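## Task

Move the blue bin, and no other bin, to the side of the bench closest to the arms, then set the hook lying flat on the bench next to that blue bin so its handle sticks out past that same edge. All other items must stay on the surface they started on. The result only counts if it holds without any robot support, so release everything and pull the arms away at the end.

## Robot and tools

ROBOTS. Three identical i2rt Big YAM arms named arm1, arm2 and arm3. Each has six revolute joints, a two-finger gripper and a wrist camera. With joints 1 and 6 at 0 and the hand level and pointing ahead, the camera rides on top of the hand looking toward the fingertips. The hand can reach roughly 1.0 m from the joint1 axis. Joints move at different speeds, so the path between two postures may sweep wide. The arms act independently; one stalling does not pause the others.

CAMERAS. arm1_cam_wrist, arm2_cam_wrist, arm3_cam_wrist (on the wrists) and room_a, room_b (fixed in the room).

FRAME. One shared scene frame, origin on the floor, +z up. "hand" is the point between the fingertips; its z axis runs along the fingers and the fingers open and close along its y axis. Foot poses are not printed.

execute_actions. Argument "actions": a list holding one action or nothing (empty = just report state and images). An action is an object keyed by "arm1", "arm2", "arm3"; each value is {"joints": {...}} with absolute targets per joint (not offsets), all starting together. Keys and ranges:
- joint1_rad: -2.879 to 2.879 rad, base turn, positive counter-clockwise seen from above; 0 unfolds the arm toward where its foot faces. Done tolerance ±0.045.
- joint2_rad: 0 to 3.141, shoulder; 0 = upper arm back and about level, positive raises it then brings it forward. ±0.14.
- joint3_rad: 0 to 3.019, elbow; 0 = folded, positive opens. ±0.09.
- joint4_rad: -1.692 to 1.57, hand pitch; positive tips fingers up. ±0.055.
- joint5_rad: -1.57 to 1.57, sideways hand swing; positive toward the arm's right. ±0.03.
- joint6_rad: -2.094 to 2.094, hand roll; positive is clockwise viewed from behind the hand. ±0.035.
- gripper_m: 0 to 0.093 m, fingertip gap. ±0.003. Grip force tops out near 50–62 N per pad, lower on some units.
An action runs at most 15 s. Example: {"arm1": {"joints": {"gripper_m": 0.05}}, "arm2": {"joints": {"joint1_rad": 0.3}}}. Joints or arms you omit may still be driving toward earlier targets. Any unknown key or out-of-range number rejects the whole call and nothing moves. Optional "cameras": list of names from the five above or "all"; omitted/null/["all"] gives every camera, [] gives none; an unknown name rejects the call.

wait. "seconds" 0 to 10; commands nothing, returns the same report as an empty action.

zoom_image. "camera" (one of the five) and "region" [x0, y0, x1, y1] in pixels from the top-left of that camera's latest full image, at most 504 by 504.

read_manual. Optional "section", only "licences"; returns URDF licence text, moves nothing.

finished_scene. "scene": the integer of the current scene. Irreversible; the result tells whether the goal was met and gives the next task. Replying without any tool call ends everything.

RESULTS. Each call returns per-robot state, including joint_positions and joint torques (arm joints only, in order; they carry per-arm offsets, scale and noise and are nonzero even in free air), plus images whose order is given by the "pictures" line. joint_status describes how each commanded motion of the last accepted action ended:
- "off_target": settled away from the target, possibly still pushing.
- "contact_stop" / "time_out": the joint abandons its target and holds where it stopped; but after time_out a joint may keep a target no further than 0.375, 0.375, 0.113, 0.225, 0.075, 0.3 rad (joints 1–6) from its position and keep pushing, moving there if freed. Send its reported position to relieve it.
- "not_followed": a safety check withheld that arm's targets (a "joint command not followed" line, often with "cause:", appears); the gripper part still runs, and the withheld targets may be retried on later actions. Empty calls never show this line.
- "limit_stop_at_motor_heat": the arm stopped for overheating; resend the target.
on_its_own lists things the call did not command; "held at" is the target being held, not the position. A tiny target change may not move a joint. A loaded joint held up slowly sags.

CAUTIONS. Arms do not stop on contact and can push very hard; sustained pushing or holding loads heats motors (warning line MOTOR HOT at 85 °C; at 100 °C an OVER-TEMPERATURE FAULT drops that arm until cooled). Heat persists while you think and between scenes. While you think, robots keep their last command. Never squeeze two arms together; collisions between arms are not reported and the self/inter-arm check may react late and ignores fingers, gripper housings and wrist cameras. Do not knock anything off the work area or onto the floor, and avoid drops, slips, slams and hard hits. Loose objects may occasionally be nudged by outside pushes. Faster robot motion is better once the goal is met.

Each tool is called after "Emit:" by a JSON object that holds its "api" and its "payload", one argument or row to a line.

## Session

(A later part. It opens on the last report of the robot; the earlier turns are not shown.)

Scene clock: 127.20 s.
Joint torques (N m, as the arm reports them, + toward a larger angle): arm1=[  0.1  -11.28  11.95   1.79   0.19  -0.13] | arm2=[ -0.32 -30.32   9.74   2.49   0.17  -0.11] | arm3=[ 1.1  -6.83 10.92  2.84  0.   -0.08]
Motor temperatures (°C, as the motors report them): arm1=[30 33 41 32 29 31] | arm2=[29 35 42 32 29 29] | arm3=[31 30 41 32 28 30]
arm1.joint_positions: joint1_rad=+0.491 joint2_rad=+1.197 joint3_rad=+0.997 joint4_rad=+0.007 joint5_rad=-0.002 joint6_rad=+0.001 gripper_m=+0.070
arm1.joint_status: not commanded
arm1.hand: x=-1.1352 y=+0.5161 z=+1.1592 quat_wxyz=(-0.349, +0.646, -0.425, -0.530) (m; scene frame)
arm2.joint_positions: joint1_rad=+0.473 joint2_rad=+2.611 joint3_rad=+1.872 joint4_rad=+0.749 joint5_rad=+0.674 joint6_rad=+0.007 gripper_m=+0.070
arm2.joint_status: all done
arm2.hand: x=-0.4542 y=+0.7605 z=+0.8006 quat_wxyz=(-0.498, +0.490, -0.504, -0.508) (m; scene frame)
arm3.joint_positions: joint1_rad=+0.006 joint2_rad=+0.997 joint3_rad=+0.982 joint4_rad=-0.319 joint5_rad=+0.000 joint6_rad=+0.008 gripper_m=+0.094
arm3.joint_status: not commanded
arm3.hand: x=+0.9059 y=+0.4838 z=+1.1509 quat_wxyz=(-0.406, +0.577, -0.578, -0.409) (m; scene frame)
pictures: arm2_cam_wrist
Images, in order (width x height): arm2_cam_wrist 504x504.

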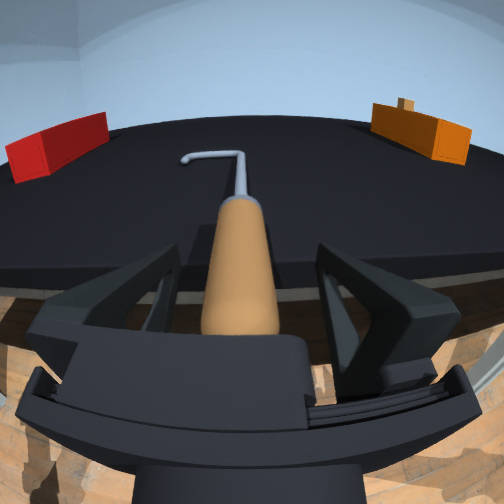

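Emit:
{"api": "execute_actions", "payload": {
  "actions": [
    {"arm2":{"joints":{"joint4_rad":0.73}}}
  ],
  "cameras": []
}}

Emit:
{"api": "execute_actions", "payload": {
  "actions": [
    {"arm2":{"joints":{"gripper_m":0}}}
  ],
  "cameras": ["arm2_cam_wrist"]
}}

Emit:
{"api": "execute_actions", "payload": {
  "actions": [
    {"arm2":{"joints":{"joint1_rad":0.27,"joint2_rad":2.215,"joint3_rad":1.2,"joint4_rad":1.075,"joint5_rad":0.472}}}
  ],
  "cameras": ["arm2_cam_wrist","room_a"]
}}

Scene clock: 135.80 s.
Joint torques (N m, as the arm reports them, + toward a larger angle): arm1=[ -0.03 -12.33  12.2    1.57   0.24  -0.13] | arm2=[ -0.3  -30.66   9.61   1.5    0.16  -0.1 ] | arm3=[ 0.84 -6.83 10.87  2.9  -0.02 -0.08]
Motor temperatures (°C, as the motors report them): arm1=[30 33 41 32 29 31] | arm2=[29 36 42 32 29 29] | arm3=[31 30 41 32 28 30]
arm1.joint_positions: joint1_rad=+0.491 joint2_rad=+1.197 joint3_rad=+0.997 joint4_rad=+0.007 joint5_rad=-0.002 joint6_rad=+0.001 gripper_m=+0.070
arm1.joint_status: not commanded
arm1.hand: x=-1.1352 y=+0.5161 z=+1.1592 quat_wxyz=(-0.349, +0.646, -0.425, -0.530) (m; scene frame)
arm2.joint_positions: joint1_rad=+0.473 joint2_rad=+2.611 joint3_rad=+1.872 joint4_rad=+0.736 joint5_rad=+0.674 joint6_rad=+0.007 gripper_m=+0.070
arm2.joint_status: all done
arm2.hand: x=-0.4542 y=+0.7605 z=+0.7979 quat_wxyz=(-0.498, +0.495, -0.504, -0.503) (m; scene frame)
arm3.joint_positions: joint1_rad=+0.006 joint2_rad=+0.997 joint3_rad=+0.982 joint4_rad=-0.319 joint5_rad=+0.000 joint6_rad=+0.008 gripper_m=+0.094
arm3.joint_status: not commanded
arm3.hand: x=+0.9059 y=+0.4838 z=+1.1509 quat_wxyz=(-0.406, +0.577, -0.578, -0.409) (m; scene frame)
pictures: none
No camera images: the call's "cameras" was empty. Leave "cameras" out to get every camera's image.

Scene clock: 136.47 s.
Joint torques (N m, as the arm reports them, + toward a larger angle): arm1=[ -0.04 -11.88  12.1    1.69   0.22  -0.15] | arm2=[ -0.4  -30.44   9.66   1.57   0.18  -0.1 ] | arm3=[ 0.99 -6.78 10.93  2.82 -0.01 -0.07]
Motor temperatures (°C, as the motors report them): arm1=[30 33 41 32 29 31] | arm2=[29 36 42 32 29 29] | arm3=[31 30 41 32 28 30]
arm1.joint_positions: joint1_rad=+0.491 joint2_rad=+1.197 joint3_rad=+0.997 joint4_rad=+0.007 joint5_rad=-0.002 joint6_rad=+0.001 gripper_m=+0.070
arm1.joint_status: not commanded
arm1.hand: x=-1.1352 y=+0.5161 z=+1.1592 quat_wxyz=(-0.349, +0.646, -0.425, -0.530) (m; scene frame)
arm2.joint_positions: joint1_rad=+0.473 joint2_rad=+2.611 joint3_rad=+1.872 joint4_rad=+0.736 joint5_rad=+0.674 joint6_rad=+0.007 gripper_m=+0.029
arm2.joint_status: gripper_m off_target (ended at +0.029, target +0.000)
arm2.hand: x=-0.4544 y=+0.7605 z=+0.7978 quat_wxyz=(-0.498, +0.495, -0.504, -0.503) (m; scene frame)
arm3.joint_positions: joint1_rad=+0.006 joint2_rad=+0.997 joint3_rad=+0.982 joint4_rad=-0.319 joint5_rad=+0.000 joint6_rad=+0.008 gripper_m=+0.094
arm3.joint_status: not commanded
arm3.hand: x=+0.9059 y=+0.4838 z=+1.1509 quat_wxyz=(-0.406, +0.577, -0.578, -0.409) (m; scene frame)
pictures: arm2_cam_wrist
Images, in order (width x height): arm2_cam_wrist 504x504.

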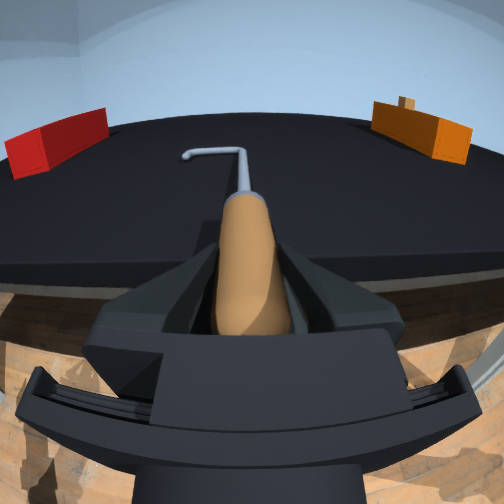

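Scene clock: 137.90 s.
Joint torques (N m, as the arm reports them, + toward a larger angle): arm1=[  0.31 -11.95  12.1    1.64   0.2   -0.12] | arm2=[ -1.   -23.62   6.26   2.64   0.05  -0.03] | arm3=[ 0.93 -6.59 10.87  2.86  0.   -0.09]
Motor temperatures (°C, as the motors report them): arm1=[30 33 41 32 29 31] | arm2=[29 36 42 32 29 29] | arm3=[31 30 41 32 28 30]
arm1.joint_positions: joint1_rad=+0.491 joint2_rad=+1.197 joint3_rad=+0.997 joint4_rad=+0.007 joint5_rad=-0.002 joint6_rad=+0.001 gripper_m=+0.070
arm1.joint_status: not commanded
arm1.hand: x=-1.1352 y=+0.5161 z=+1.1592 quat_wxyz=(-0.349, +0.646, -0.425, -0.530) (m; scene frame)
arm2.joint_positions: joint1_rad=+0.277 joint2_rad=+2.229 joint3_rad=+1.184 joint4_rad=+1.057 joint5_rad=+0.474 joint6_rad=-0.001 gripper_m=+0.029
arm2.joint_status: all done
arm2.hand: x=-0.2569 y=+0.6908 z=+0.8509 quat_wxyz=(-0.500, +0.493, -0.500, -0.507) (m; scene frame)
arm3.joint_positions: joint1_rad=+0.006 joint2_rad=+0.997 joint3_rad=+0.982 joint4_rad=-0.319 joint5_rad=+0.000 joint6_rad=+0.008 gripper_m=+0.094
arm3.joint_status: not commanded
arm3.hand: x=+0.9059 y=+0.4838 z=+1.1509 quat_wxyz=(-0.406, +0.577, -0.578, -0.409) (m; scene frame)
pictures: arm2_cam_wrist, room_a
Images, in order (width x height): arm2_cam_wrist 504x504, room_a 504x504.

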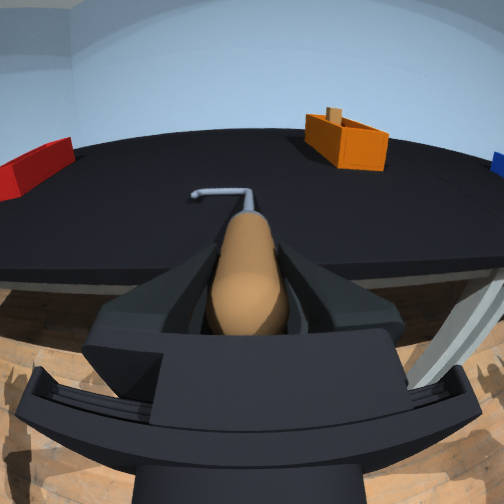

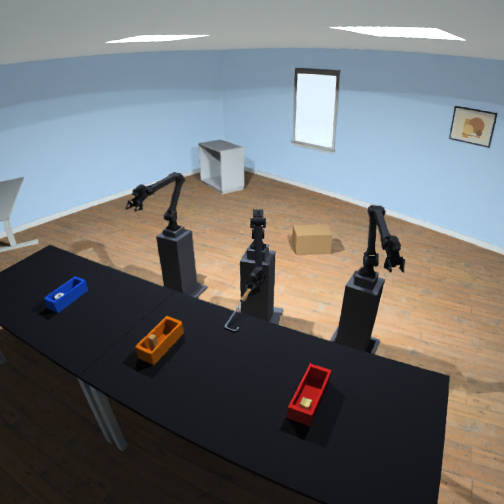

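Emit:
{"api": "execute_actions", "payload": {
  "actions": [
    {"arm2":{"joints":{"joint1_rad":-0.15,"joint2_rad":2.15,"joint3_rad":0.99,"joint4_rad":1.2,"joint5_rad":0.05}},"arm3":{"joints":{"joint1_rad":-0.4,"gripper_m":0.07}}}
  ],
  "cameras": ["arm2_cam_wrist"]
}}

Emit:
{"api": "execute_actions", "payload": {
  "actions": [
    {"arm2":{"joints":{"joint1_rad":-0.55,"joint2_rad":2.17,"joint3_rad":1.09,"joint4_rad":1.13,"joint5_rad":-0.35}}}
  ],
  "cameras": ["arm2_cam_wrist","room_a"]
}}

Scene clock: 146.00 s.
Joint torques (N m, as the arm reports them, + toward a larger angle): arm1=[  0.31 -11.78  12.27   1.93   0.24  -0.15] | arm2=[ -0.88 -22.99   4.41   2.82  -0.04  -0.03] | arm3=[ 0.96 -6.81 10.99  2.83 -0.02 -0.06]
Motor temperatures (°C, as the motors report them): arm1=[30 33 41 32 29 31] | arm2=[29 36 41 32 30 29] | arm3=[31 30 41 32 28 30]
arm1.joint_positions: joint1_rad=+0.491 joint2_rad=+1.197 joint3_rad=+0.997 joint4_rad=+0.007 joint5_rad=-0.002 joint6_rad=+0.001 gripper_m=+0.070
arm1.joint_status: not commanded
arm1.hand: x=-1.1352 y=+0.5161 z=+1.1592 quat_wxyz=(-0.349, +0.646, -0.425, -0.530) (m; scene frame)
arm2.joint_positions: joint1_rad=-0.149 joint2_rad=+2.177 joint3_rad=+0.988 joint4_rad=+1.180 joint5_rad=+0.053 joint6_rad=+0.000 gripper_m=+0.029
arm2.joint_status: all done
arm2.hand: x=-0.0193 y=+0.6900 z=+0.8339 quat_wxyz=(-0.498, +0.498, -0.505, -0.500) (m; scene frame)
arm3.joint_positions: joint1_rad=-0.394 joint2_rad=+0.997 joint3_rad=+0.982 joint4_rad=-0.319 joint5_rad=+0.000 joint6_rad=+0.007 gripper_m=+0.070
arm3.joint_status: all done
arm3.hand: x=+1.0960 y=+0.4458 z=+1.1520 quat_wxyz=(-0.481, +0.452, -0.680, -0.319) (m; scene frame)
pictures: arm2_cam_wrist
Images, in order (width x height): arm2_cam_wrist 504x504.

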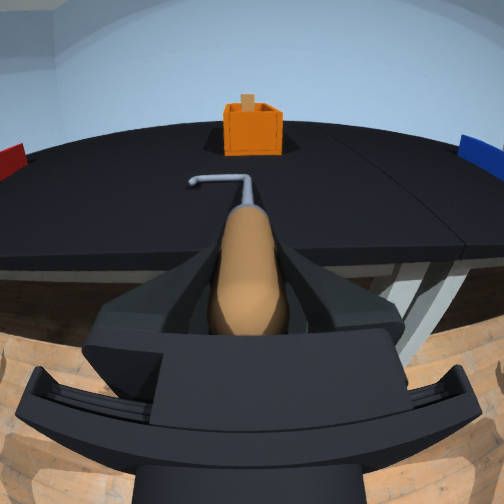

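Scene clock: 147.50 s.
Joint torques (N m, as the arm reports them, + toward a larger angle): arm1=[  0.54 -12.62  12.16   1.55   0.19  -0.18] | arm2=[ -1.22 -22.     7.15   2.34   0.07  -0.05] | arm3=[ 0.89 -6.63 10.9   2.81 -0.02 -0.08]
Motor temperatures (°C, as the motors report them): arm1=[30 33 41 32 29 31] | arm2=[29 36 41 32 30 29] | arm3=[31 30 41 32 28 30]
arm1.joint_positions: joint1_rad=+0.491 joint2_rad=+1.197 joint3_rad=+0.997 joint4_rad=+0.007 joint5_rad=-0.002 joint6_rad=+0.001 gripper_m=+0.070
arm1.joint_status: not commanded
arm1.hand: x=-1.1352 y=+0.5161 z=+1.1592 quat_wxyz=(-0.349, +0.646, -0.425, -0.530) (m; scene frame)
arm2.joint_positions: joint1_rad=-0.543 joint2_rad=+2.181 joint3_rad=+1.054 joint4_rad=+1.121 joint5_rad=-0.350 joint6_rad=+0.000 gripper_m=+0.029
arm2.joint_status: all done
arm2.hand: x=+0.1844 y=+0.6819 z=+0.8416 quat_wxyz=(-0.496, +0.499, -0.502, -0.504) (m; scene frame)
arm3.joint_positions: joint1_rad=-0.394 joint2_rad=+0.997 joint3_rad=+0.982 joint4_rad=-0.319 joint5_rad=+0.000 joint6_rad=+0.007 gripper_m=+0.070
arm3.joint_status: not commanded
arm3.hand: x=+1.0960 y=+0.4458 z=+1.1520 quat_wxyz=(-0.481, +0.452, -0.680, -0.319) (m; scene frame)
pictures: arm2_cam_wrist, room_a
Images, in order (width x height): arm2_cam_wrist 504x504, room_a 504x504.

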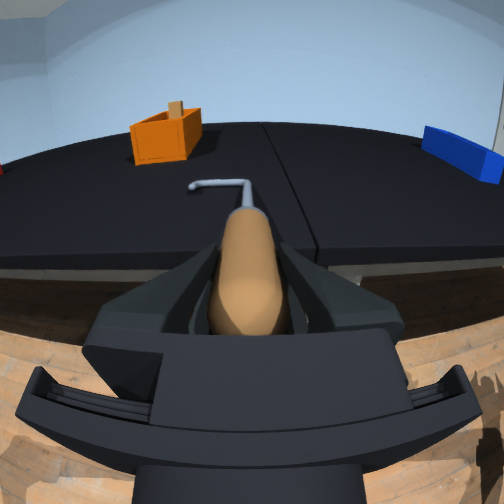

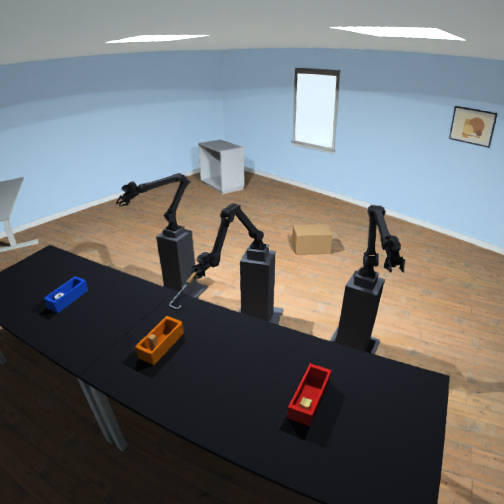

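Emit:
{"api": "execute_actions", "payload": {
  "actions": [
    {"arm2":{"joints":{"joint1_rad":-0.73,"joint2_rad":2.25,"joint3_rad":1.29,"joint4_rad":1.02,"joint5_rad":-0.525}}}
  ],
  "cameras": ["arm2_cam_wrist"]
}}

Emit:
{"api": "execute_actions", "payload": {
  "actions": [
    {"arm2":{"joints":{"joint1_rad":-0.855,"joint2_rad":2.51,"joint3_rad":1.84,"joint4_rad":0.74,"joint5_rad":-0.65}}}
  ],
  "cameras": ["arm2_cam_wrist"]
}}

Scene clock: 157.90 s.
Joint torques (N m, as the arm reports them, + toward a larger angle): arm1=[  0.19 -11.88  12.05   1.73   0.19  -0.13] | arm2=[ -0.42 -24.93   8.37   2.29   0.    -0.05] | arm3=[ 1.07 -6.66 10.83  2.86 -0.02 -0.09]
Motor temperatures (°C, as the motors report them): arm1=[30 32 41 32 29 31] | arm2=[29 36 41 32 30 29] | arm3=[31 30 41 32 28 30]
arm1.joint_positions: joint1_rad=+0.491 joint2_rad=+1.197 joint3_rad=+0.997 joint4_rad=+0.007 joint5_rad=-0.002 joint6_rad=+0.001 gripper_m=+0.070
arm1.joint_status: not commanded
arm1.hand: x=-1.1352 y=+0.5161 z=+1.1592 quat_wxyz=(-0.349, +0.646, -0.425, -0.530) (m; scene frame)
arm2.joint_positions: joint1_rad=-0.730 joint2_rad=+2.269 joint3_rad=+1.246 joint4_rad=+1.011 joint5_rad=-0.522 joint6_rad=+0.000 gripper_m=+0.029
arm2.joint_status: all done
arm2.hand: x=+0.3065 y=+0.6891 z=+0.8326 quat_wxyz=(-0.497, +0.495, -0.508, -0.500) (m; scene frame)
arm3.joint_positions: joint1_rad=-0.394 joint2_rad=+0.997 joint3_rad=+0.982 joint4_rad=-0.319 joint5_rad=+0.000 joint6_rad=+0.007 gripper_m=+0.070
arm3.joint_status: not commanded
arm3.hand: x=+1.0960 y=+0.4458 z=+1.1520 quat_wxyz=(-0.481, +0.452, -0.680, -0.319) (m; scene frame)
pictures: arm2_cam_wrist
Images, in order (width x height): arm2_cam_wrist 504x504.

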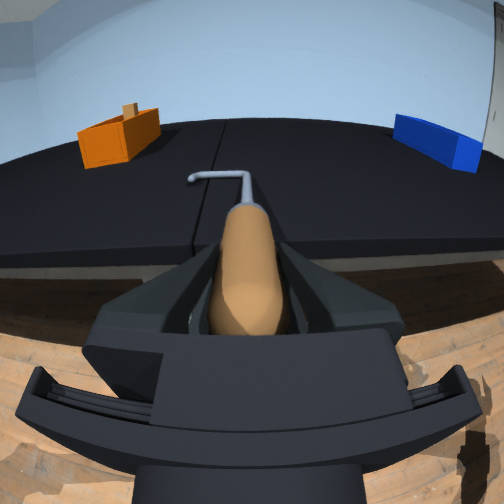

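Scene clock: 160.47 s.
Joint torques (N m, as the arm reports them, + toward a larger angle): arm1=[ -0.16 -12.61  12.15   1.75   0.19  -0.17] | arm2=[  1.48 -29.14  13.7    2.23   0.32  -0.03] | arm3=[ 1.36 -6.94 10.87  2.89 -0.01 -0.07]
Motor temperatures (°C, as the motors report them): arm1=[30 32 41 32 29 31] | arm2=[29 36 41 32 30 29] | arm3=[31 30 41 32 28 30]
arm1.joint_positions: joint1_rad=+0.491 joint2_rad=+1.197 joint3_rad=+0.997 joint4_rad=+0.007 joint5_rad=-0.002 joint6_rad=+0.001 gripper_m=+0.070
arm1.joint_status: not commanded
arm1.hand: x=-1.1352 y=+0.5161 z=+1.1592 quat_wxyz=(-0.349, +0.646, -0.425, -0.530) (m; scene frame)
arm2.joint_positions: joint1_rad=-0.881 joint2_rad=+2.528 joint3_rad=+1.740 joint4_rad=+0.732 joint5_rad=-0.657 joint6_rad=-0.002 gripper_m=+0.029
arm2.joint_status: joint3_rad time_out (moved +0.494 of +0.594); the others done
arm2.on_its_own: joint3_rad reads +1.740 and still pushes toward +1.840 since a time_out
arm2.hand: x=+0.4595 y=+0.7341 z=+0.7936 quat_wxyz=(-0.485, +0.493, -0.527, -0.494) (m; scene frame)
arm3.joint_positions: joint1_rad=-0.394 joint2_rad=+0.997 joint3_rad=+0.982 joint4_rad=-0.319 joint5_rad=+0.000 joint6_rad=+0.007 gripper_m=+0.070
arm3.joint_status: not commanded
arm3.hand: x=+1.0960 y=+0.4458 z=+1.1520 quat_wxyz=(-0.481, +0.452, -0.680, -0.319) (m; scene frame)
pictures: arm2_cam_wrist
Images, in order (width x height): arm2_cam_wrist 504x504.

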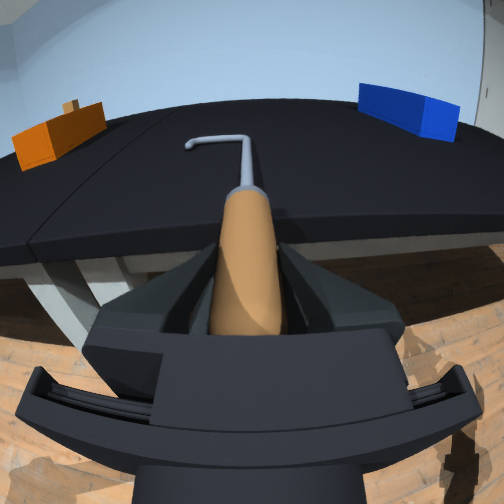

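Emit:
{"api": "execute_actions", "payload": {
  "actions": [
    {"arm2":{"joints":{"joint2_rad":2.46,"joint3_rad":1.82,"joint4_rad":0.75}}}
  ],
  "cameras": ["arm2_cam_wrist"]
}}

Scene clock: 164.30 s.
Joint torques (N m, as the arm reports them, + toward a larger angle): arm1=[  0.51 -12.57  12.11   1.66   0.22  -0.11] | arm2=[  1.54 -34.17  12.27   2.63   0.31  -0.03] | arm3=[ 1.18 -6.77 10.85  2.78 -0.02 -0.08]
Motor temperatures (°C, as the motors report them): arm1=[30 32 42 32 29 31] | arm2=[29 37 42 32 30 29] | arm3=[31 30 41 32 28 30]
arm1.joint_positions: joint1_rad=+0.491 joint2_rad=+1.197 joint3_rad=+0.997 joint4_rad=+0.007 joint5_rad=-0.002 joint6_rad=+0.001 gripper_m=+0.070
arm1.joint_status: not commanded
arm1.hand: x=-1.1352 y=+0.5161 z=+1.1592 quat_wxyz=(-0.349, +0.646, -0.425, -0.530) (m; scene frame)
arm2.joint_positions: joint1_rad=-0.881 joint2_rad=+2.528 joint3_rad=+1.740 joint4_rad=+0.732 joint5_rad=-0.657 joint6_rad=-0.002 gripper_m=+0.029
arm2.joint_status: all done
arm2.hand: x=+0.4595 y=+0.7342 z=+0.7939 quat_wxyz=(-0.486, +0.493, -0.527, -0.494) (m; scene frame)
arm3.joint_positions: joint1_rad=-0.394 joint2_rad=+0.997 joint3_rad=+0.982 joint4_rad=-0.319 joint5_rad=+0.000 joint6_rad=+0.007 gripper_m=+0.070
arm3.joint_status: not commanded
arm3.hand: x=+1.0960 y=+0.4458 z=+1.1520 quat_wxyz=(-0.481, +0.452, -0.680, -0.319) (m; scene frame)
pictures: arm2_cam_wrist
Images, in order (width x height): arm2_cam_wrist 504x504.

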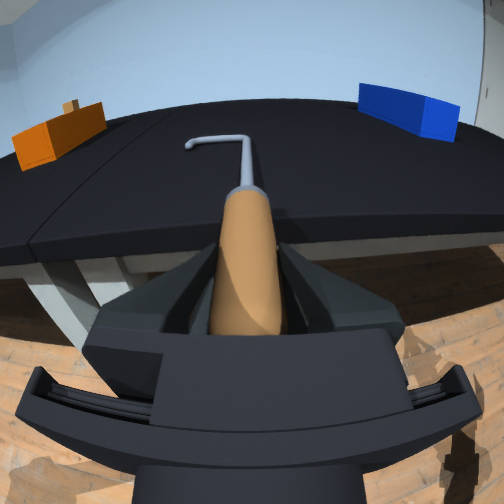

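Emit:
{"api": "execute_actions", "payload": {
  "actions": [
    {"arm2":{"joints":{"joint1_rad":-0.881,"joint2_rad":2.44,"joint3_rad":1.66,"joint4_rad":0.80}}}
  ],
  "cameras": ["arm2_cam_wrist","room_b","room_a"]
}}

Scene clock: 168.83 s.
Joint torques (N m, as the arm reports them, + toward a larger angle): arm1=[  0.03 -12.05  12.16   1.74   0.19  -0.14] | arm2=[ -0.28 -31.43   7.47   3.     0.04  -0.04] | arm3=[ 1.07 -6.81 10.94  2.83 -0.01 -0.08]
Motor temperatures (°C, as the motors report them): arm1=[30 32 42 32 29 31] | arm2=[29 37 42 32 30 29] | arm3=[31 30 42 32 28 30]
arm1.joint_positions: joint1_rad=+0.491 joint2_rad=+1.197 joint3_rad=+0.997 joint4_rad=+0.007 joint5_rad=-0.002 joint6_rad=+0.001 gripper_m=+0.070
arm1.joint_status: not commanded
arm1.hand: x=-1.1352 y=+0.5161 z=+1.1592 quat_wxyz=(-0.349, +0.646, -0.425, -0.530) (m; scene frame)
arm2.joint_positions: joint1_rad=-0.882 joint2_rad=+2.485 joint3_rad=+1.645 joint4_rad=+0.775 joint5_rad=-0.649 joint6_rad=-0.002 gripper_m=+0.029
arm2.joint_status: all done
arm2.hand: x=+0.4478 y=+0.7166 z=+0.7931 quat_wxyz=(-0.484, +0.491, -0.532, -0.491) (m; scene frame)
arm3.joint_positions: joint1_rad=-0.394 joint2_rad=+0.997 joint3_rad=+0.982 joint4_rad=-0.319 joint5_rad=+0.000 joint6_rad=+0.007 gripper_m=+0.070
arm3.joint_status: not commanded
arm3.hand: x=+1.0960 y=+0.4458 z=+1.1520 quat_wxyz=(-0.481, +0.452, -0.680, -0.319) (m; scene frame)
pictures: arm2_cam_wrist, room_a, room_b
Images, in order (width x height): arm2_cam_wrist 504x504, room_a 504x504, room_b 504x504.

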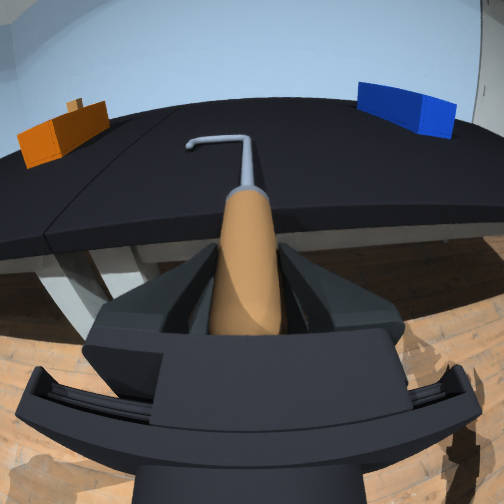

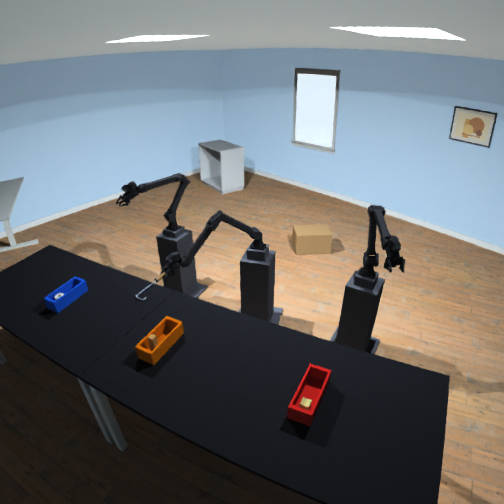

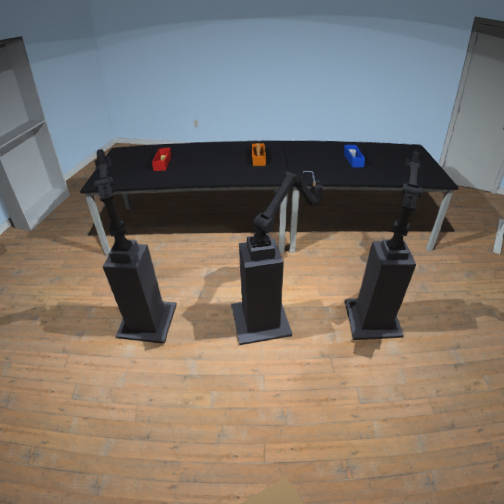

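Emit:
{"api": "execute_actions", "payload": {
  "actions": [
    {"arm2":{"joints":{"joint2_rad":2.37,"joint4_rad":0.81}}}
  ],
  "cameras": ["arm2_cam_wrist"]
}}

Emit:
{"api": "execute_actions", "payload": {
  "actions": [
    {"arm2":{"joints":{"joint1_rad":-0.85,"joint2_rad":2.46,"joint3_rad":1.83,"joint4_rad":0.73}}}
  ],
  "cameras": ["arm2_cam_wrist"]
}}

Scene clock: 173.87 s.
Joint torques (N m, as the arm reports them, + toward a larger angle): arm1=[ -0.4  -12.43  12.2    1.65   0.21  -0.12] | arm2=[ -0.44 -31.19   8.4    3.21   0.06  -0.03] | arm3=[ 1.01 -6.88 10.88  2.92 -0.02 -0.07]
Motor temperatures (°C, as the motors report them): arm1=[30 32 42 32 29 31] | arm2=[29 38 42 32 30 29] | arm3=[31 30 42 32 28 30]
arm1.joint_positions: joint1_rad=+0.491 joint2_rad=+1.197 joint3_rad=+0.997 joint4_rad=+0.007 joint5_rad=-0.002 joint6_rad=+0.001 gripper_m=+0.070
arm1.joint_status: not commanded
arm1.hand: x=-1.1352 y=+0.5161 z=+1.1592 quat_wxyz=(-0.349, +0.646, -0.425, -0.530) (m; scene frame)
arm2.joint_positions: joint1_rad=-0.882 joint2_rad=+2.418 joint3_rad=+1.635 joint4_rad=+0.778 joint5_rad=-0.649 joint6_rad=-0.002 gripper_m=+0.029
arm2.joint_status: all done
arm2.hand: x=+0.4507 y=+0.7193 z=+0.8437 quat_wxyz=(-0.506, +0.488, -0.511, -0.494) (m; scene frame)
arm3.joint_positions: joint1_rad=-0.394 joint2_rad=+0.997 joint3_rad=+0.982 joint4_rad=-0.319 joint5_rad=+0.000 joint6_rad=+0.007 gripper_m=+0.070
arm3.joint_status: not commanded
arm3.hand: x=+1.0960 y=+0.4458 z=+1.1520 quat_wxyz=(-0.481, +0.452, -0.680, -0.319) (m; scene frame)
pictures: arm2_cam_wrist
Images, in order (width x height): arm2_cam_wrist 504x504.

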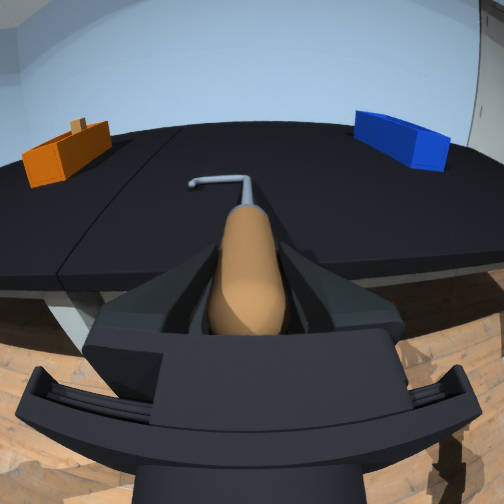

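Scene clock: 174.83 s.
Joint torques (N m, as the arm reports them, + toward a larger angle): arm1=[ -0.37 -12.37  12.07   1.77   0.18  -0.12] | arm2=[ -0.35 -30.09  11.88   2.21   0.05  -0.04] | arm3=[ 0.95 -6.67 10.88  2.81 -0.02 -0.08]
Motor temperatures (°C, as the motors report them): arm1=[30 32 42 32 29 31] | arm2=[29 38 42 32 30 29] | arm3=[31 30 42 32 28 30]
arm1.joint_positions: joint1_rad=+0.491 joint2_rad=+1.197 joint3_rad=+0.997 joint4_rad=+0.007 joint5_rad=-0.002 joint6_rad=+0.001 gripper_m=+0.070
arm1.joint_status: not commanded
arm1.hand: x=-1.1352 y=+0.5161 z=+1.1592 quat_wxyz=(-0.349, +0.646, -0.425, -0.530) (m; scene frame)
arm2.joint_positions: joint1_rad=-0.852 joint2_rad=+2.483 joint3_rad=+1.761 joint4_rad=+0.720 joint5_rad=-0.649 joint6_rad=+0.000 gripper_m=+0.029
arm2.joint_status: all done
arm2.hand: x=+0.4463 y=+0.7545 z=+0.8390 quat_wxyz=(-0.499, +0.495, -0.503, -0.502) (m; scene frame)
arm3.joint_positions: joint1_rad=-0.394 joint2_rad=+0.997 joint3_rad=+0.982 joint4_rad=-0.319 joint5_rad=+0.000 joint6_rad=+0.007 gripper_m=+0.070
arm3.joint_status: not commanded
arm3.hand: x=+1.0960 y=+0.4458 z=+1.1520 quat_wxyz=(-0.481, +0.452, -0.680, -0.319) (m; scene frame)
pictures: arm2_cam_wrist
Images, in order (width x height): arm2_cam_wrist 504x504.

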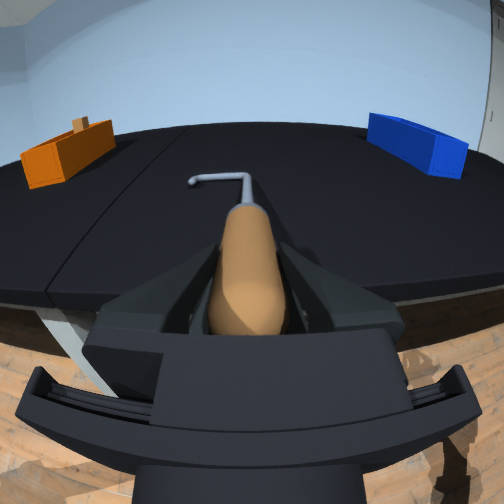

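Emit:
{"api": "execute_actions", "payload": {
  "actions": [
    {"arm2":{"joints":{"joint1_rad":-0.865,"joint2_rad":2.47,"joint3_rad":1.69,"joint4_rad":0.86,"joint5_rad":-0.66}}}
  ],
  "cameras": ["arm2_cam_wrist"]
}}

Scene clock: 180.70 s.
Joint torques (N m, as the arm reports them, + toward a larger angle): arm1=[ -0.29 -11.61  12.21   1.68   0.21  -0.14] | arm2=[ -0.96 -28.82   7.87   2.84   0.02  -0.1 ] | arm3=[ 0.97 -6.76 10.84  2.86  0.   -0.07]
Motor temperatures (°C, as the motors report them): arm1=[30 32 42 32 29 31] | arm2=[29 38 43 32 30 29] | arm3=[31 30 42 32 28 30]
arm1.joint_positions: joint1_rad=+0.491 joint2_rad=+1.197 joint3_rad=+0.997 joint4_rad=+0.007 joint5_rad=-0.002 joint6_rad=+0.001 gripper_m=+0.070
arm1.joint_status: not commanded
arm1.hand: x=-1.1352 y=+0.5161 z=+1.1592 quat_wxyz=(-0.349, +0.646, -0.425, -0.530) (m; scene frame)
arm2.joint_positions: joint1_rad=-0.860 joint2_rad=+2.489 joint3_rad=+1.672 joint4_rad=+0.837 joint5_rad=-0.657 joint6_rad=+0.004 gripper_m=+0.029
arm2.joint_status: all done
arm2.hand: x=+0.4356 y=+0.7322 z=+0.8156 quat_wxyz=(-0.506, +0.493, -0.497, -0.504) (m; scene frame)
arm3.joint_positions: joint1_rad=-0.394 joint2_rad=+0.997 joint3_rad=+0.982 joint4_rad=-0.319 joint5_rad=+0.000 joint6_rad=+0.007 gripper_m=+0.070
arm3.joint_status: not commanded
arm3.hand: x=+1.0960 y=+0.4458 z=+1.1520 quat_wxyz=(-0.481, +0.452, -0.680, -0.319) (m; scene frame)
pictures: arm2_cam_wrist
Images, in order (width x height): arm2_cam_wrist 504x504.

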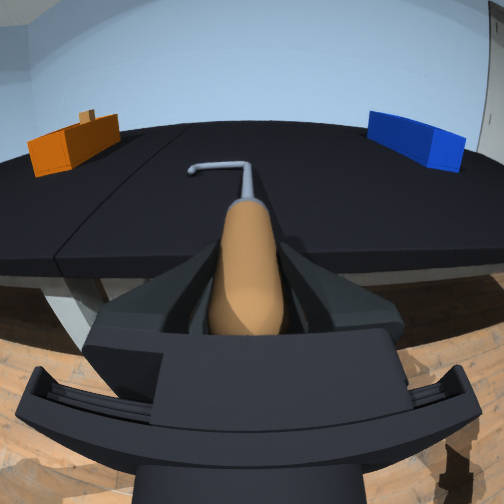

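Emit:
{"api": "execute_actions", "payload": {
  "actions": [
    {"arm2":{"joints":{"joint2_rad":2.505}}}
  ],
  "cameras": ["arm2_cam_wrist"]
}}

Scene clock: 183.63 s.
Joint torques (N m, as the arm reports them, + toward a larger angle): arm1=[  0.21 -12.46  11.91   1.5    0.17  -0.16] | arm2=[ -0.88 -27.23   7.57   2.7    0.    -0.1 ] | arm3=[ 1.05 -6.67 10.85  2.81 -0.02 -0.06]
Motor temperatures (°C, as the motors report them): arm1=[30 32 42 32 29 31] | arm2=[29 38 42 32 30 29] | arm3=[31 30 42 32 28 30]
arm1.joint_positions: joint1_rad=+0.491 joint2_rad=+1.197 joint3_rad=+0.997 joint4_rad=+0.007 joint5_rad=-0.002 joint6_rad=+0.001 gripper_m=+0.070
arm1.joint_status: not commanded
arm1.hand: x=-1.1352 y=+0.5161 z=+1.1592 quat_wxyz=(-0.349, +0.646, -0.425, -0.530) (m; scene frame)
arm2.joint_positions: joint1_rad=-0.860 joint2_rad=+2.510 joint3_rad=+1.672 joint4_rad=+0.840 joint5_rad=-0.657 joint6_rad=+0.005 gripper_m=+0.029
arm2.joint_status: all done
arm2.hand: x=+0.4344 y=+0.7304 z=+0.7997 quat_wxyz=(-0.500, +0.494, -0.503, -0.503) (m; scene frame)
arm3.joint_positions: joint1_rad=-0.394 joint2_rad=+0.997 joint3_rad=+0.982 joint4_rad=-0.319 joint5_rad=+0.000 joint6_rad=+0.007 gripper_m=+0.070
arm3.joint_status: not commanded
arm3.hand: x=+1.0960 y=+0.4458 z=+1.1520 quat_wxyz=(-0.481, +0.452, -0.680, -0.319) (m; scene frame)
pictures: arm2_cam_wrist
Images, in order (width x height): arm2_cam_wrist 504x504.

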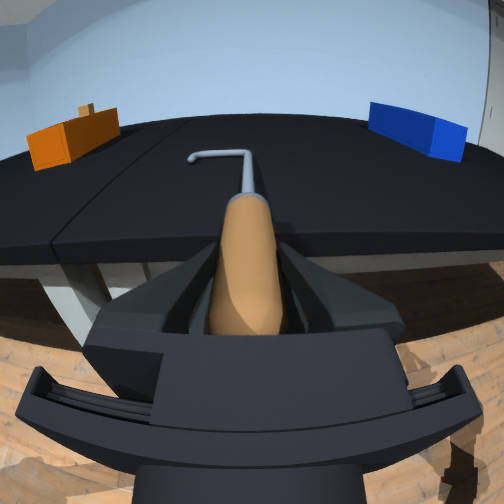

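Emit:
{"api": "execute_actions", "payload": {
  "actions": [
    {"arm2":{"joints":{"joint1_rad":-0.85,"joint2_rad":2.535,"joint3_rad":1.86,"joint4_rad":0.76,"joint5_rad":-0.65}}}
  ],
  "cameras": ["arm2_cam_wrist"]
}}

Scene clock: 191.73 s.
Joint torques (N m, as the arm reports them, + toward a larger angle): arm1=[  0.35 -11.96  12.07   1.7    0.19  -0.14] | arm2=[  2.33 -29.24  13.55   1.81   0.66  -0.11] | arm3=[ 1.04 -6.72 10.85  2.83 -0.02 -0.07]
Motor temperatures (°C, as the motors report them): arm1=[30 32 42 32 29 31] | arm2=[29 38 42 32 30 29] | arm3=[31 30 42 32 28 30]
arm1.joint_positions: joint1_rad=+0.491 joint2_rad=+1.197 joint3_rad=+0.997 joint4_rad=+0.007 joint5_rad=-0.002 joint6_rad=+0.001 gripper_m=+0.070
arm1.joint_status: not commanded
arm1.hand: x=-1.1352 y=+0.5161 z=+1.1592 quat_wxyz=(-0.349, +0.646, -0.425, -0.530) (m; scene frame)
arm2.joint_positions: joint1_rad=-0.886 joint2_rad=+2.552 joint3_rad=+1.762 joint4_rad=+0.761 joint5_rad=-0.666 joint6_rad=+0.005 gripper_m=+0.029
arm2.joint_status: joint3_rad time_out (moved +0.089 of +0.188); the others done
arm2.on_its_own: joint3_rad reads +1.762 and still pushes toward +1.860 since a time_out
arm2.hand: x=+0.4639 y=+0.7344 z=+0.7907 quat_wxyz=(-0.493, +0.491, -0.518, -0.498) (m; scene frame)
arm3.joint_positions: joint1_rad=-0.394 joint2_rad=+0.997 joint3_rad=+0.982 joint4_rad=-0.319 joint5_rad=+0.000 joint6_rad=+0.007 gripper_m=+0.070
arm3.joint_status: not commanded
arm3.hand: x=+1.0960 y=+0.4458 z=+1.1520 quat_wxyz=(-0.481, +0.452, -0.680, -0.319) (m; scene frame)
pictures: arm2_cam_wrist
Images, in order (width x height): arm2_cam_wrist 504x504.

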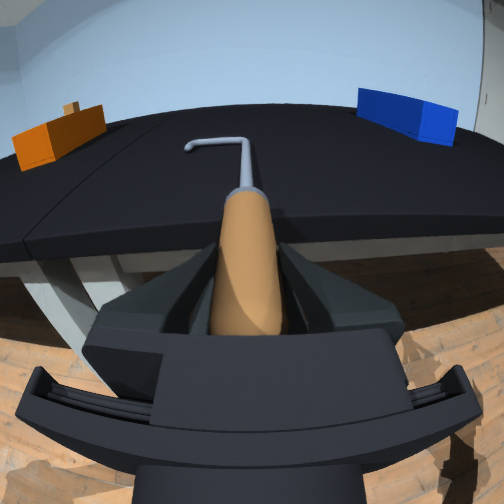

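Emit:
{"api": "execute_actions", "payload": {
  "actions": [
    {"arm2":{"joints":{"joint1_rad":-0.886,"joint2_rad":2.40,"joint3_rad":1.70,"joint4_rad":0.80,"joint5_rad":-0.666}}}
  ],
  "cameras": []
}}

Emit:
{"api": "execute_actions", "payload": {
  "actions": [
    {"arm2":{"joints":{"joint1_rad":-0.85,"joint2_rad":2.48,"joint3_rad":1.85,"joint4_rad":0.74,"joint5_rad":-0.65}}}
  ],
  "cameras": []
}}

Emit:
{"api": "execute_actions", "payload": {
  "actions": [
    {"arm2":{"joints":{"joint2_rad":2.52,"joint4_rad":0.78}}}
  ],
  "cameras": ["arm2_cam_wrist"]
}}

Scene clock: 200.20 s.
Joint torques (N m, as the arm reports them, + toward a larger angle): arm1=[  0.35 -12.07  12.23   1.75   0.23  -0.12] | arm2=[ -0.3  -31.85   8.31   3.43   0.1   -0.09] | arm3=[ 1.01 -6.66 10.8   2.85  0.   -0.06]
Motor temperatures (°C, as the motors report them): arm1=[30 32 42 32 29 31] | arm2=[29 38 43 32 30 29] | arm3=[31 30 42 32 28 30]
arm1.joint_positions: joint1_rad=+0.491 joint2_rad=+1.197 joint3_rad=+0.997 joint4_rad=+0.007 joint5_rad=-0.002 joint6_rad=+0.001 gripper_m=+0.070
arm1.joint_status: not commanded
arm1.hand: x=-1.1352 y=+0.5161 z=+1.1592 quat_wxyz=(-0.349, +0.646, -0.425, -0.530) (m; scene frame)
arm2.joint_positions: joint1_rad=-0.888 joint2_rad=+2.446 joint3_rad=+1.679 joint4_rad=+0.764 joint5_rad=-0.666 joint6_rad=+0.005 gripper_m=+0.029
arm2.joint_status: all done
arm2.hand: x=+0.4581 y=+0.7241 z=+0.8390 quat_wxyz=(-0.502, +0.489, -0.510, -0.499) (m; scene frame)
arm3.joint_positions: joint1_rad=-0.394 joint2_rad=+0.997 joint3_rad=+0.982 joint4_rad=-0.319 joint5_rad=+0.000 joint6_rad=+0.007 gripper_m=+0.070
arm3.joint_status: not commanded
arm3.hand: x=+1.0960 y=+0.4458 z=+1.1520 quat_wxyz=(-0.481, +0.452, -0.680, -0.319) (m; scene frame)
pictures: none
No camera images: the call's "cameras" was empty. Leave "cameras" out to get every camera's image.

Scene clock: 201.07 s.
Joint torques (N m, as the arm reports them, + toward a larger angle): arm1=[  0.02 -11.59  12.19   1.94   0.2   -0.16] | arm2=[ -0.43 -29.96  12.11   2.23   0.09  -0.1 ] | arm3=[ 0.94 -6.72 10.89  2.88 -0.02 -0.06]
Motor temperatures (°C, as the motors report them): arm1=[30 32 42 32 29 31] | arm2=[29 38 44 32 30 29] | arm3=[31 30 42 32 28 30]
arm1.joint_positions: joint1_rad=+0.491 joint2_rad=+1.197 joint3_rad=+0.997 joint4_rad=+0.007 joint5_rad=-0.002 joint6_rad=+0.001 gripper_m=+0.070
arm1.joint_status: not commanded
arm1.hand: x=-1.1352 y=+0.5161 z=+1.1592 quat_wxyz=(-0.349, +0.646, -0.425, -0.530) (m; scene frame)
arm2.joint_positions: joint1_rad=-0.851 joint2_rad=+2.503 joint3_rad=+1.779 joint4_rad=+0.731 joint5_rad=-0.650 joint6_rad=+0.005 gripper_m=+0.029
arm2.joint_status: all done
arm2.hand: x=+0.4469 y=+0.7577 z=+0.8341 quat_wxyz=(-0.501, +0.494, -0.501, -0.504) (m; scene frame)
arm3.joint_positions: joint1_rad=-0.394 joint2_rad=+0.997 joint3_rad=+0.982 joint4_rad=-0.319 joint5_rad=+0.000 joint6_rad=+0.007 gripper_m=+0.070
arm3.joint_status: not commanded
arm3.hand: x=+1.0960 y=+0.4458 z=+1.1520 quat_wxyz=(-0.481, +0.452, -0.680, -0.319) (m; scene frame)
pictures: none
No camera images: the call's "cameras" was empty. Leave "cameras" out to get every camera's image.

Scene clock: 201.93 s.
Joint torques (N m, as the arm reports them, + toward a larger angle): arm1=[ -0.04 -12.13  12.14   1.72   0.17  -0.18] | arm2=[ -0.38 -28.7   11.12   2.78   0.07  -0.1 ] | arm3=[ 1.12 -6.56 10.89  2.87 -0.03 -0.08]
Motor temperatures (°C, as the motors report them): arm1=[30 32 42 32 29 31] | arm2=[29 38 44 32 30 29] | arm3=[31 30 42 32 28 30]
arm1.joint_positions: joint1_rad=+0.491 joint2_rad=+1.197 joint3_rad=+0.997 joint4_rad=+0.007 joint5_rad=-0.002 joint6_rad=+0.001 gripper_m=+0.070
arm1.joint_status: not commanded
arm1.hand: x=-1.1352 y=+0.5161 z=+1.1592 quat_wxyz=(-0.349, +0.646, -0.425, -0.530) (m; scene frame)
arm2.joint_positions: joint1_rad=-0.851 joint2_rad=+2.534 joint3_rad=+1.790 joint4_rad=+0.758 joint5_rad=-0.649 joint6_rad=+0.005 gripper_m=+0.029
arm2.joint_status: all done
arm2.hand: x=+0.4469 y=+0.7577 z=+0.8189 quat_wxyz=(-0.503, +0.494, -0.499, -0.504) (m; scene frame)
arm3.joint_positions: joint1_rad=-0.394 joint2_rad=+0.997 joint3_rad=+0.982 joint4_rad=-0.319 joint5_rad=+0.000 joint6_rad=+0.007 gripper_m=+0.070
arm3.joint_status: not commanded
arm3.hand: x=+1.0960 y=+0.4458 z=+1.1520 quat_wxyz=(-0.481, +0.452, -0.680, -0.319) (m; scene frame)
pictures: arm2_cam_wrist
Images, in order (width x height): arm2_cam_wrist 504x504.

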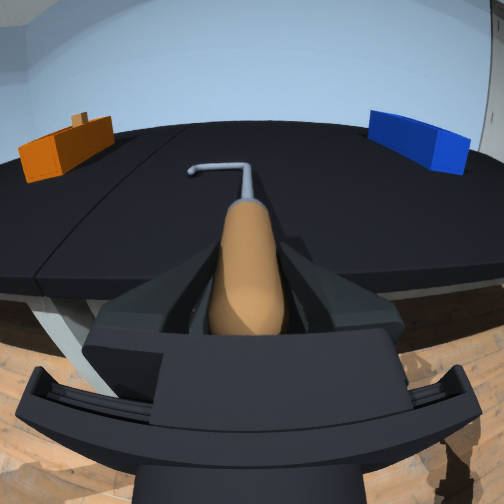

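Emit:
{"api": "execute_actions", "payload": {
  "actions": [
    {"arm2":{"joints":{"joint2_rad":2.55}}}
  ],
  "cameras": ["arm2_cam_wrist"]
}}

Scene clock: 205.10 s.
Joint torques (N m, as the arm reports them, + toward a larger angle): arm1=[  0.14 -12.65  11.95   1.71   0.19  -0.17] | arm2=[ -0.54 -28.38  10.77   2.7    0.05  -0.11] | arm3=[ 0.93 -6.83 10.86  2.81 -0.03 -0.07]
Motor temperatures (°C, as the motors report them): arm1=[30 32 42 32 29 31] | arm2=[29 38 44 32 30 29] | arm3=[31 30 42 32 28 30]
arm1.joint_positions: joint1_rad=+0.491 joint2_rad=+1.197 joint3_rad=+0.997 joint4_rad=+0.007 joint5_rad=-0.002 joint6_rad=+0.001 gripper_m=+0.070
arm1.joint_status: not commanded
arm1.hand: x=-1.1352 y=+0.5161 z=+1.1592 quat_wxyz=(-0.349, +0.646, -0.425, -0.530) (m; scene frame)
arm2.joint_positions: joint1_rad=-0.851 joint2_rad=+2.555 joint3_rad=+1.794 joint4_rad=+0.760 joint5_rad=-0.649 joint6_rad=+0.005 gripper_m=+0.029
arm2.joint_status: all done
arm2.hand: x=+0.4461 y=+0.7568 z=+0.8036 quat_wxyz=(-0.498, +0.494, -0.504, -0.504) (m; scene frame)
arm3.joint_positions: joint1_rad=-0.394 joint2_rad=+0.997 joint3_rad=+0.982 joint4_rad=-0.319 joint5_rad=+0.000 joint6_rad=+0.007 gripper_m=+0.070
arm3.joint_status: not commanded
arm3.hand: x=+1.0960 y=+0.4458 z=+1.1520 quat_wxyz=(-0.481, +0.452, -0.680, -0.319) (m; scene frame)
pictures: arm2_cam_wrist
Images, in order (width x height): arm2_cam_wrist 504x504.

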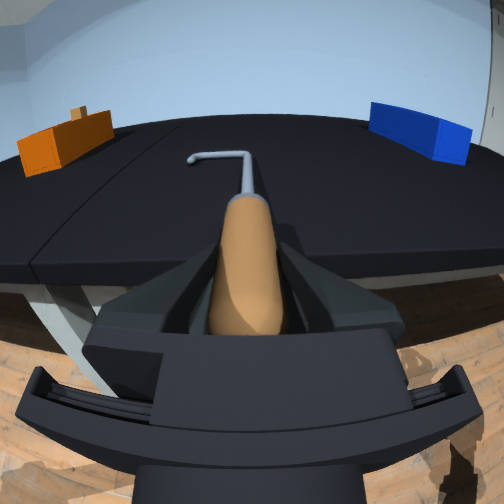

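Emit:
{"api": "execute_actions", "payload": {
  "actions": [
    {"arm2":{"joints":{"gripper_m":0.07}},"arm3":{"joints":{"joint1_rad":0.0,"joint2_rad":1.5,"joint3_rad":0.8,"joint4_rad":0.9,"joint5_rad":0.65}}}
  ],
  "cameras": ["arm2_cam_wrist"]
}}

Emit:
{"api": "execute_actions", "payload": {
  "actions": [
    {"arm2":{"joints":{"joint2_rad":2.3}}}
  ],
  "cameras": []
}}

Emit:
{"api": "execute_actions", "payload": {
  "actions": [
    {"arm2":{"joints":{"joint1_rad":0.1,"joint2_rad":1.2,"joint3_rad":1.0,"joint4_rad":0,"joint5_rad":0}}}
  ],
  "cameras": ["room_a"]
}}

Emit:
{"api": "execute_actions", "payload": {
  "actions": [
    {"arm3":{"joints":{"joint1_rad":0.665,"joint2_rad":2.43,"joint3_rad":1.93,"joint4_rad":0.63,"joint5_rad":0.66}}}
  ],
  "cameras": ["arm3_cam_wrist"]
}}

Scene clock: 213.10 s.
Joint torques (N m, as the arm reports them, + toward a larger angle): arm1=[  0.38 -11.64  12.24   1.83   0.22  -0.16] | arm2=[ -0.42 -28.36  10.54   2.71   0.06  -0.1 ] | arm3=[  1.38 -14.03   7.95   2.54   0.    -0.08]
Motor temperatures (°C, as the motors report them): arm1=[30 32 42 32 29 31] | arm2=[29 39 43 32 30 29] | arm3=[31 30 42 32 28 30]
arm1.joint_positions: joint1_rad=+0.491 joint2_rad=+1.197 joint3_rad=+0.997 joint4_rad=+0.007 joint5_rad=-0.002 joint6_rad=+0.001 gripper_m=+0.070
arm1.joint_status: not commanded
arm1.hand: x=-1.1352 y=+0.5161 z=+1.1592 quat_wxyz=(-0.349, +0.646, -0.425, -0.530) (m; scene frame)
arm2.joint_positions: joint1_rad=-0.851 joint2_rad=+2.555 joint3_rad=+1.798 joint4_rad=+0.760 joint5_rad=-0.649 joint6_rad=+0.005 gripper_m=+0.070
arm2.joint_status: all done
arm2.hand: x=+0.4467 y=+0.7576 z=+0.8054 quat_wxyz=(-0.499, +0.494, -0.503, -0.504) (m; scene frame)
arm3.joint_positions: joint1_rad=+0.000 joint2_rad=+1.514 joint3_rad=+0.790 joint4_rad=+0.882 joint5_rad=+0.647 joint6_rad=+0.005 gripper_m=+0.070
arm3.joint_status: all done
arm3.hand: x=+1.0131 y=+0.5581 z=+1.0436 quat_wxyz=(-0.655, +0.266, -0.608, -0.362) (m; scene frame)
pictures: arm2_cam_wrist
Images, in order (width x height): arm2_cam_wrist 504x504.

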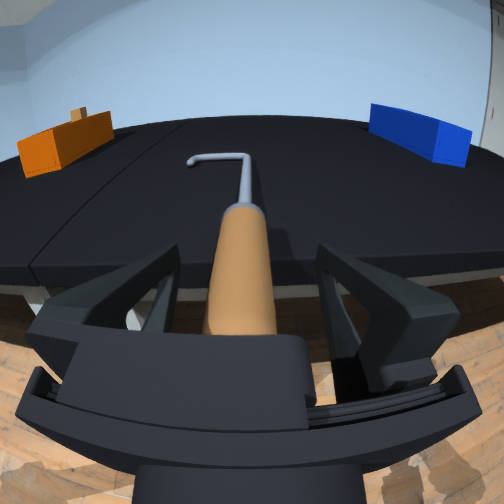

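Scene clock: 214.53 s.
Joint torques (N m, as the arm reports them, + toward a larger angle): arm1=[ -0.28 -11.86  12.04   1.67   0.23  -0.1 ] | arm2=[ -0.51 -28.1    9.27   1.85   0.18  -0.08] | arm3=[  1.31 -13.99   7.86   2.66   0.03  -0.08]
Motor temperatures (°C, as the motors report them): arm1=[30 32 42 32 29 31] | arm2=[29 39 43 32 30 29] | arm3=[31 30 42 32 28 30]
arm1.joint_positions: joint1_rad=+0.491 joint2_rad=+1.197 joint3_rad=+0.997 joint4_rad=+0.007 joint5_rad=-0.002 joint6_rad=+0.001 gripper_m=+0.070
arm1.joint_status: not commanded
arm1.hand: x=-1.1352 y=+0.5161 z=+1.1592 quat_wxyz=(-0.349, +0.646, -0.425, -0.530) (m; scene frame)
arm2.joint_positions: joint1_rad=-0.851 joint2_rad=+2.308 joint3_rad=+1.832 joint4_rad=+0.775 joint5_rad=-0.649 joint6_rad=+0.005 gripper_m=+0.070
arm2.joint_status: all done
arm2.hand: x=+0.4517 y=+0.7602 z=+1.0362 quat_wxyz=(-0.598, +0.474, -0.394, -0.512) (m; scene frame)
arm3.joint_positions: joint1_rad=+0.000 joint2_rad=+1.514 joint3_rad=+0.790 joint4_rad=+0.882 joint5_rad=+0.647 joint6_rad=+0.005 gripper_m=+0.070
arm3.joint_status: not commanded
arm3.hand: x=+1.0131 y=+0.5581 z=+1.0436 quat_wxyz=(-0.655, +0.266, -0.608, -0.362) (m; scene frame)
pictures: none
No camera images: the call's "cameras" was empty. Leave "cameras" out to get every camera's image.

Scene clock: 216.27 s.
Joint torques (N m, as the arm reports them, + toward a larger angle): arm1=[  0.52 -10.75  12.02   1.73   0.21  -0.15] | arm2=[ -0.06 -11.5    9.67   1.82   0.18  -0.09] | arm3=[  1.42 -13.81   7.99   2.53   0.    -0.05]
Motor temperatures (°C, as the motors report them): arm1=[30 32 42 32 29 31] | arm2=[29 38 43 32 30 29] | arm3=[31 30 41 32 28 30]
arm1.joint_positions: joint1_rad=+0.491 joint2_rad=+1.197 joint3_rad=+0.997 joint4_rad=+0.007 joint5_rad=-0.002 joint6_rad=+0.001 gripper_m=+0.070
arm1.joint_status: not commanded
arm1.hand: x=-1.1352 y=+0.5161 z=+1.1592 quat_wxyz=(-0.349, +0.646, -0.425, -0.530) (m; scene frame)
arm2.joint_positions: joint1_rad=+0.093 joint2_rad=+1.202 joint3_rad=+0.991 joint4_rad=+0.005 joint5_rad=-0.002 joint6_rad=+0.004 gripper_m=+0.070
arm2.joint_status: all done
arm2.hand: x=-0.1535 y=+0.5468 z=+1.1669 quat_wxyz=(-0.374, +0.618, -0.465, -0.511) (m; scene frame)
arm3.joint_positions: joint1_rad=+0.000 joint2_rad=+1.514 joint3_rad=+0.790 joint4_rad=+0.882 joint5_rad=+0.647 joint6_rad=+0.005 gripper_m=+0.070
arm3.joint_status: not commanded
arm3.hand: x=+1.0131 y=+0.5581 z=+1.0436 quat_wxyz=(-0.655, +0.266, -0.608, -0.362) (m; scene frame)
pictures: room_a
Images, in order (width x height): room_a 504x504.

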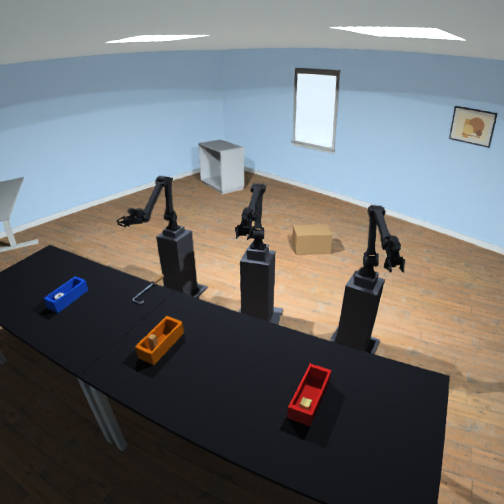

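Scene clock: 217.97 s.
Joint torques (N m, as the arm reports them, + toward a larger angle): arm1=[  0.18 -12.53  12.07   1.79   0.18  -0.14] | arm2=[ -0.02 -11.87   9.64   1.8    0.18  -0.08] | arm3=[  1.52 -28.62  11.83   1.69   0.02  -0.06]
Motor temperatures (°C, as the motors report them): arm1=[30 32 42 32 29 31] | arm2=[29 38 43 32 30 29] | arm3=[31 30 42 32 28 30]
arm1.joint_positions: joint1_rad=+0.491 joint2_rad=+1.197 joint3_rad=+0.997 joint4_rad=+0.007 joint5_rad=-0.002 joint6_rad=+0.001 gripper_m=+0.070
arm1.joint_status: not commanded
arm1.hand: x=-1.1352 y=+0.5161 z=+1.1592 quat_wxyz=(-0.349, +0.646, -0.425, -0.530) (m; scene frame)
arm2.joint_positions: joint1_rad=+0.093 joint2_rad=+1.202 joint3_rad=+0.991 joint4_rad=+0.005 joint5_rad=-0.002 joint6_rad=+0.004 gripper_m=+0.070
arm2.joint_status: not commanded
arm2.hand: x=-0.1535 y=+0.5468 z=+1.1669 quat_wxyz=(-0.374, +0.618, -0.465, -0.511) (m; scene frame)
arm3.joint_positions: joint1_rad=+0.669 joint2_rad=+2.449 joint3_rad=+1.879 joint4_rad=+0.630 joint5_rad=+0.658 joint6_rad=+0.005 gripper_m=+0.070
arm3.joint_status: all done
arm3.hand: x=+0.4423 y=+0.7573 z=+0.8741 quat_wxyz=(-0.498, +0.483, -0.497, -0.521) (m; scene frame)
pictures: arm3_cam_wrist
Images, in order (width x height): arm3_cam_wrist 504x504.

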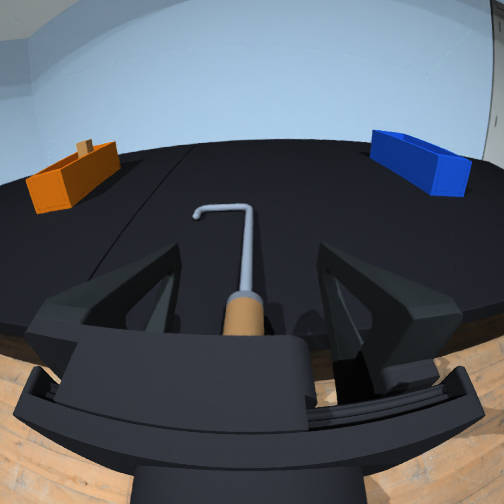

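Emit:
{"api": "execute_actions", "payload": {
  "actions": [
    {"arm3":{"joints":{"joint2_rad":2.54,"joint4_rad":0.685}}}
  ],
  "cameras": ["arm3_cam_wrist"]
}}

Scene clock: 222.60 s.
Joint torques (N m, as the arm reports them, + toward a larger angle): arm1=[ -0.05 -12.11  12.04   1.69   0.24  -0.16] | arm2=[ -0.17 -11.88   9.65   1.79   0.19  -0.09] | arm3=[  1.25 -29.72  10.79   2.51   0.06  -0.05]
Motor temperatures (°C, as the motors report them): arm1=[30 32 42 32 29 31] | arm2=[29 38 43 32 30 29] | arm3=[31 31 42 32 28 30]
arm1.joint_positions: joint1_rad=+0.491 joint2_rad=+1.197 joint3_rad=+0.997 joint4_rad=+0.007 joint5_rad=-0.002 joint6_rad=+0.001 gripper_m=+0.070
arm1.joint_status: not commanded
arm1.hand: x=-1.1352 y=+0.5161 z=+1.1592 quat_wxyz=(-0.349, +0.646, -0.425, -0.530) (m; scene frame)
arm2.joint_positions: joint1_rad=+0.093 joint2_rad=+1.202 joint3_rad=+0.991 joint4_rad=+0.005 joint5_rad=-0.002 joint6_rad=+0.004 gripper_m=+0.070
arm2.joint_status: not commanded
arm2.hand: x=-0.1535 y=+0.5468 z=+1.1669 quat_wxyz=(-0.374, +0.618, -0.465, -0.511) (m; scene frame)
arm3.joint_positions: joint1_rad=+0.669 joint2_rad=+2.568 joint3_rad=+1.889 joint4_rad=+0.671 joint5_rad=+0.658 joint6_rad=+0.005 gripper_m=+0.070
arm3.joint_status: all done
arm3.hand: x=+0.4451 y=+0.7534 z=+0.7846 quat_wxyz=(-0.495, +0.507, -0.501, -0.497) (m; scene frame)
pictures: arm3_cam_wrist
Images, in order (width x height): arm3_cam_wrist 504x504.

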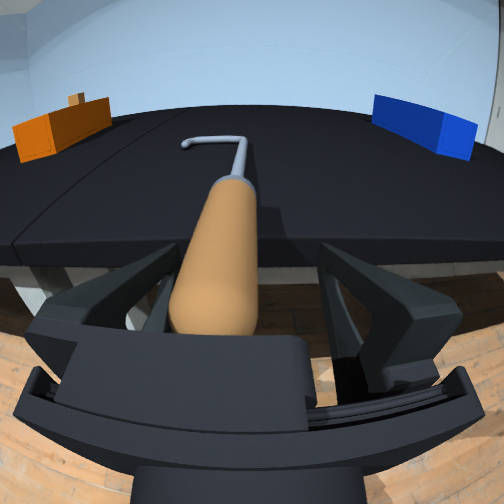

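Emit:
{"api": "execute_actions", "payload": {
  "actions": [
    {"arm3":{"joints":{"joint1_rad":0.69,"joint4_rad":0.725}}}
  ],
  "cameras": ["arm3_cam_wrist"]
}}

Scene clock: 226.97 s.
Joint torques (N m, as the arm reports them, + toward a larger angle): arm1=[ -0.32 -12.2   12.11   1.77   0.22  -0.12] | arm2=[ -0.01 -11.78   9.61   1.77   0.18  -0.09] | arm3=[  2.43 -29.68  10.81   2.61   0.03  -0.06]
Motor temperatures (°C, as the motors report them): arm1=[30 32 42 32 29 31] | arm2=[29 37 43 32 30 29] | arm3=[31 32 42 32 28 30]
arm1.joint_positions: joint1_rad=+0.491 joint2_rad=+1.197 joint3_rad=+0.997 joint4_rad=+0.007 joint5_rad=-0.002 joint6_rad=+0.001 gripper_m=+0.070
arm1.joint_status: not commanded
arm1.hand: x=-1.1352 y=+0.5161 z=+1.1592 quat_wxyz=(-0.349, +0.646, -0.425, -0.530) (m; scene frame)
arm2.joint_positions: joint1_rad=+0.093 joint2_rad=+1.202 joint3_rad=+0.991 joint4_rad=+0.005 joint5_rad=-0.002 joint6_rad=+0.004 gripper_m=+0.070
arm2.joint_status: not commanded
arm2.hand: x=-0.1535 y=+0.5468 z=+1.1669 quat_wxyz=(-0.374, +0.618, -0.465, -0.511) (m; scene frame)
arm3.joint_positions: joint1_rad=+0.678 joint2_rad=+2.568 joint3_rad=+1.889 joint4_rad=+0.707 joint5_rad=+0.658 joint6_rad=+0.005 gripper_m=+0.070
arm3.joint_status: all done
arm3.hand: x=+0.4382 y=+0.7492 z=+0.7921 quat_wxyz=(-0.494, +0.497, -0.497, -0.512) (m; scene frame)
pictures: arm3_cam_wrist
Images, in order (width x height): arm3_cam_wrist 504x504.

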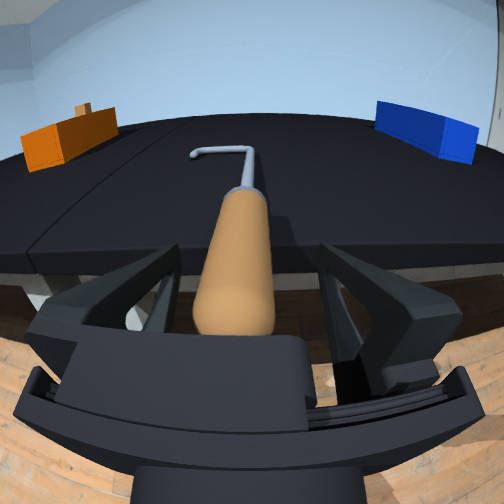

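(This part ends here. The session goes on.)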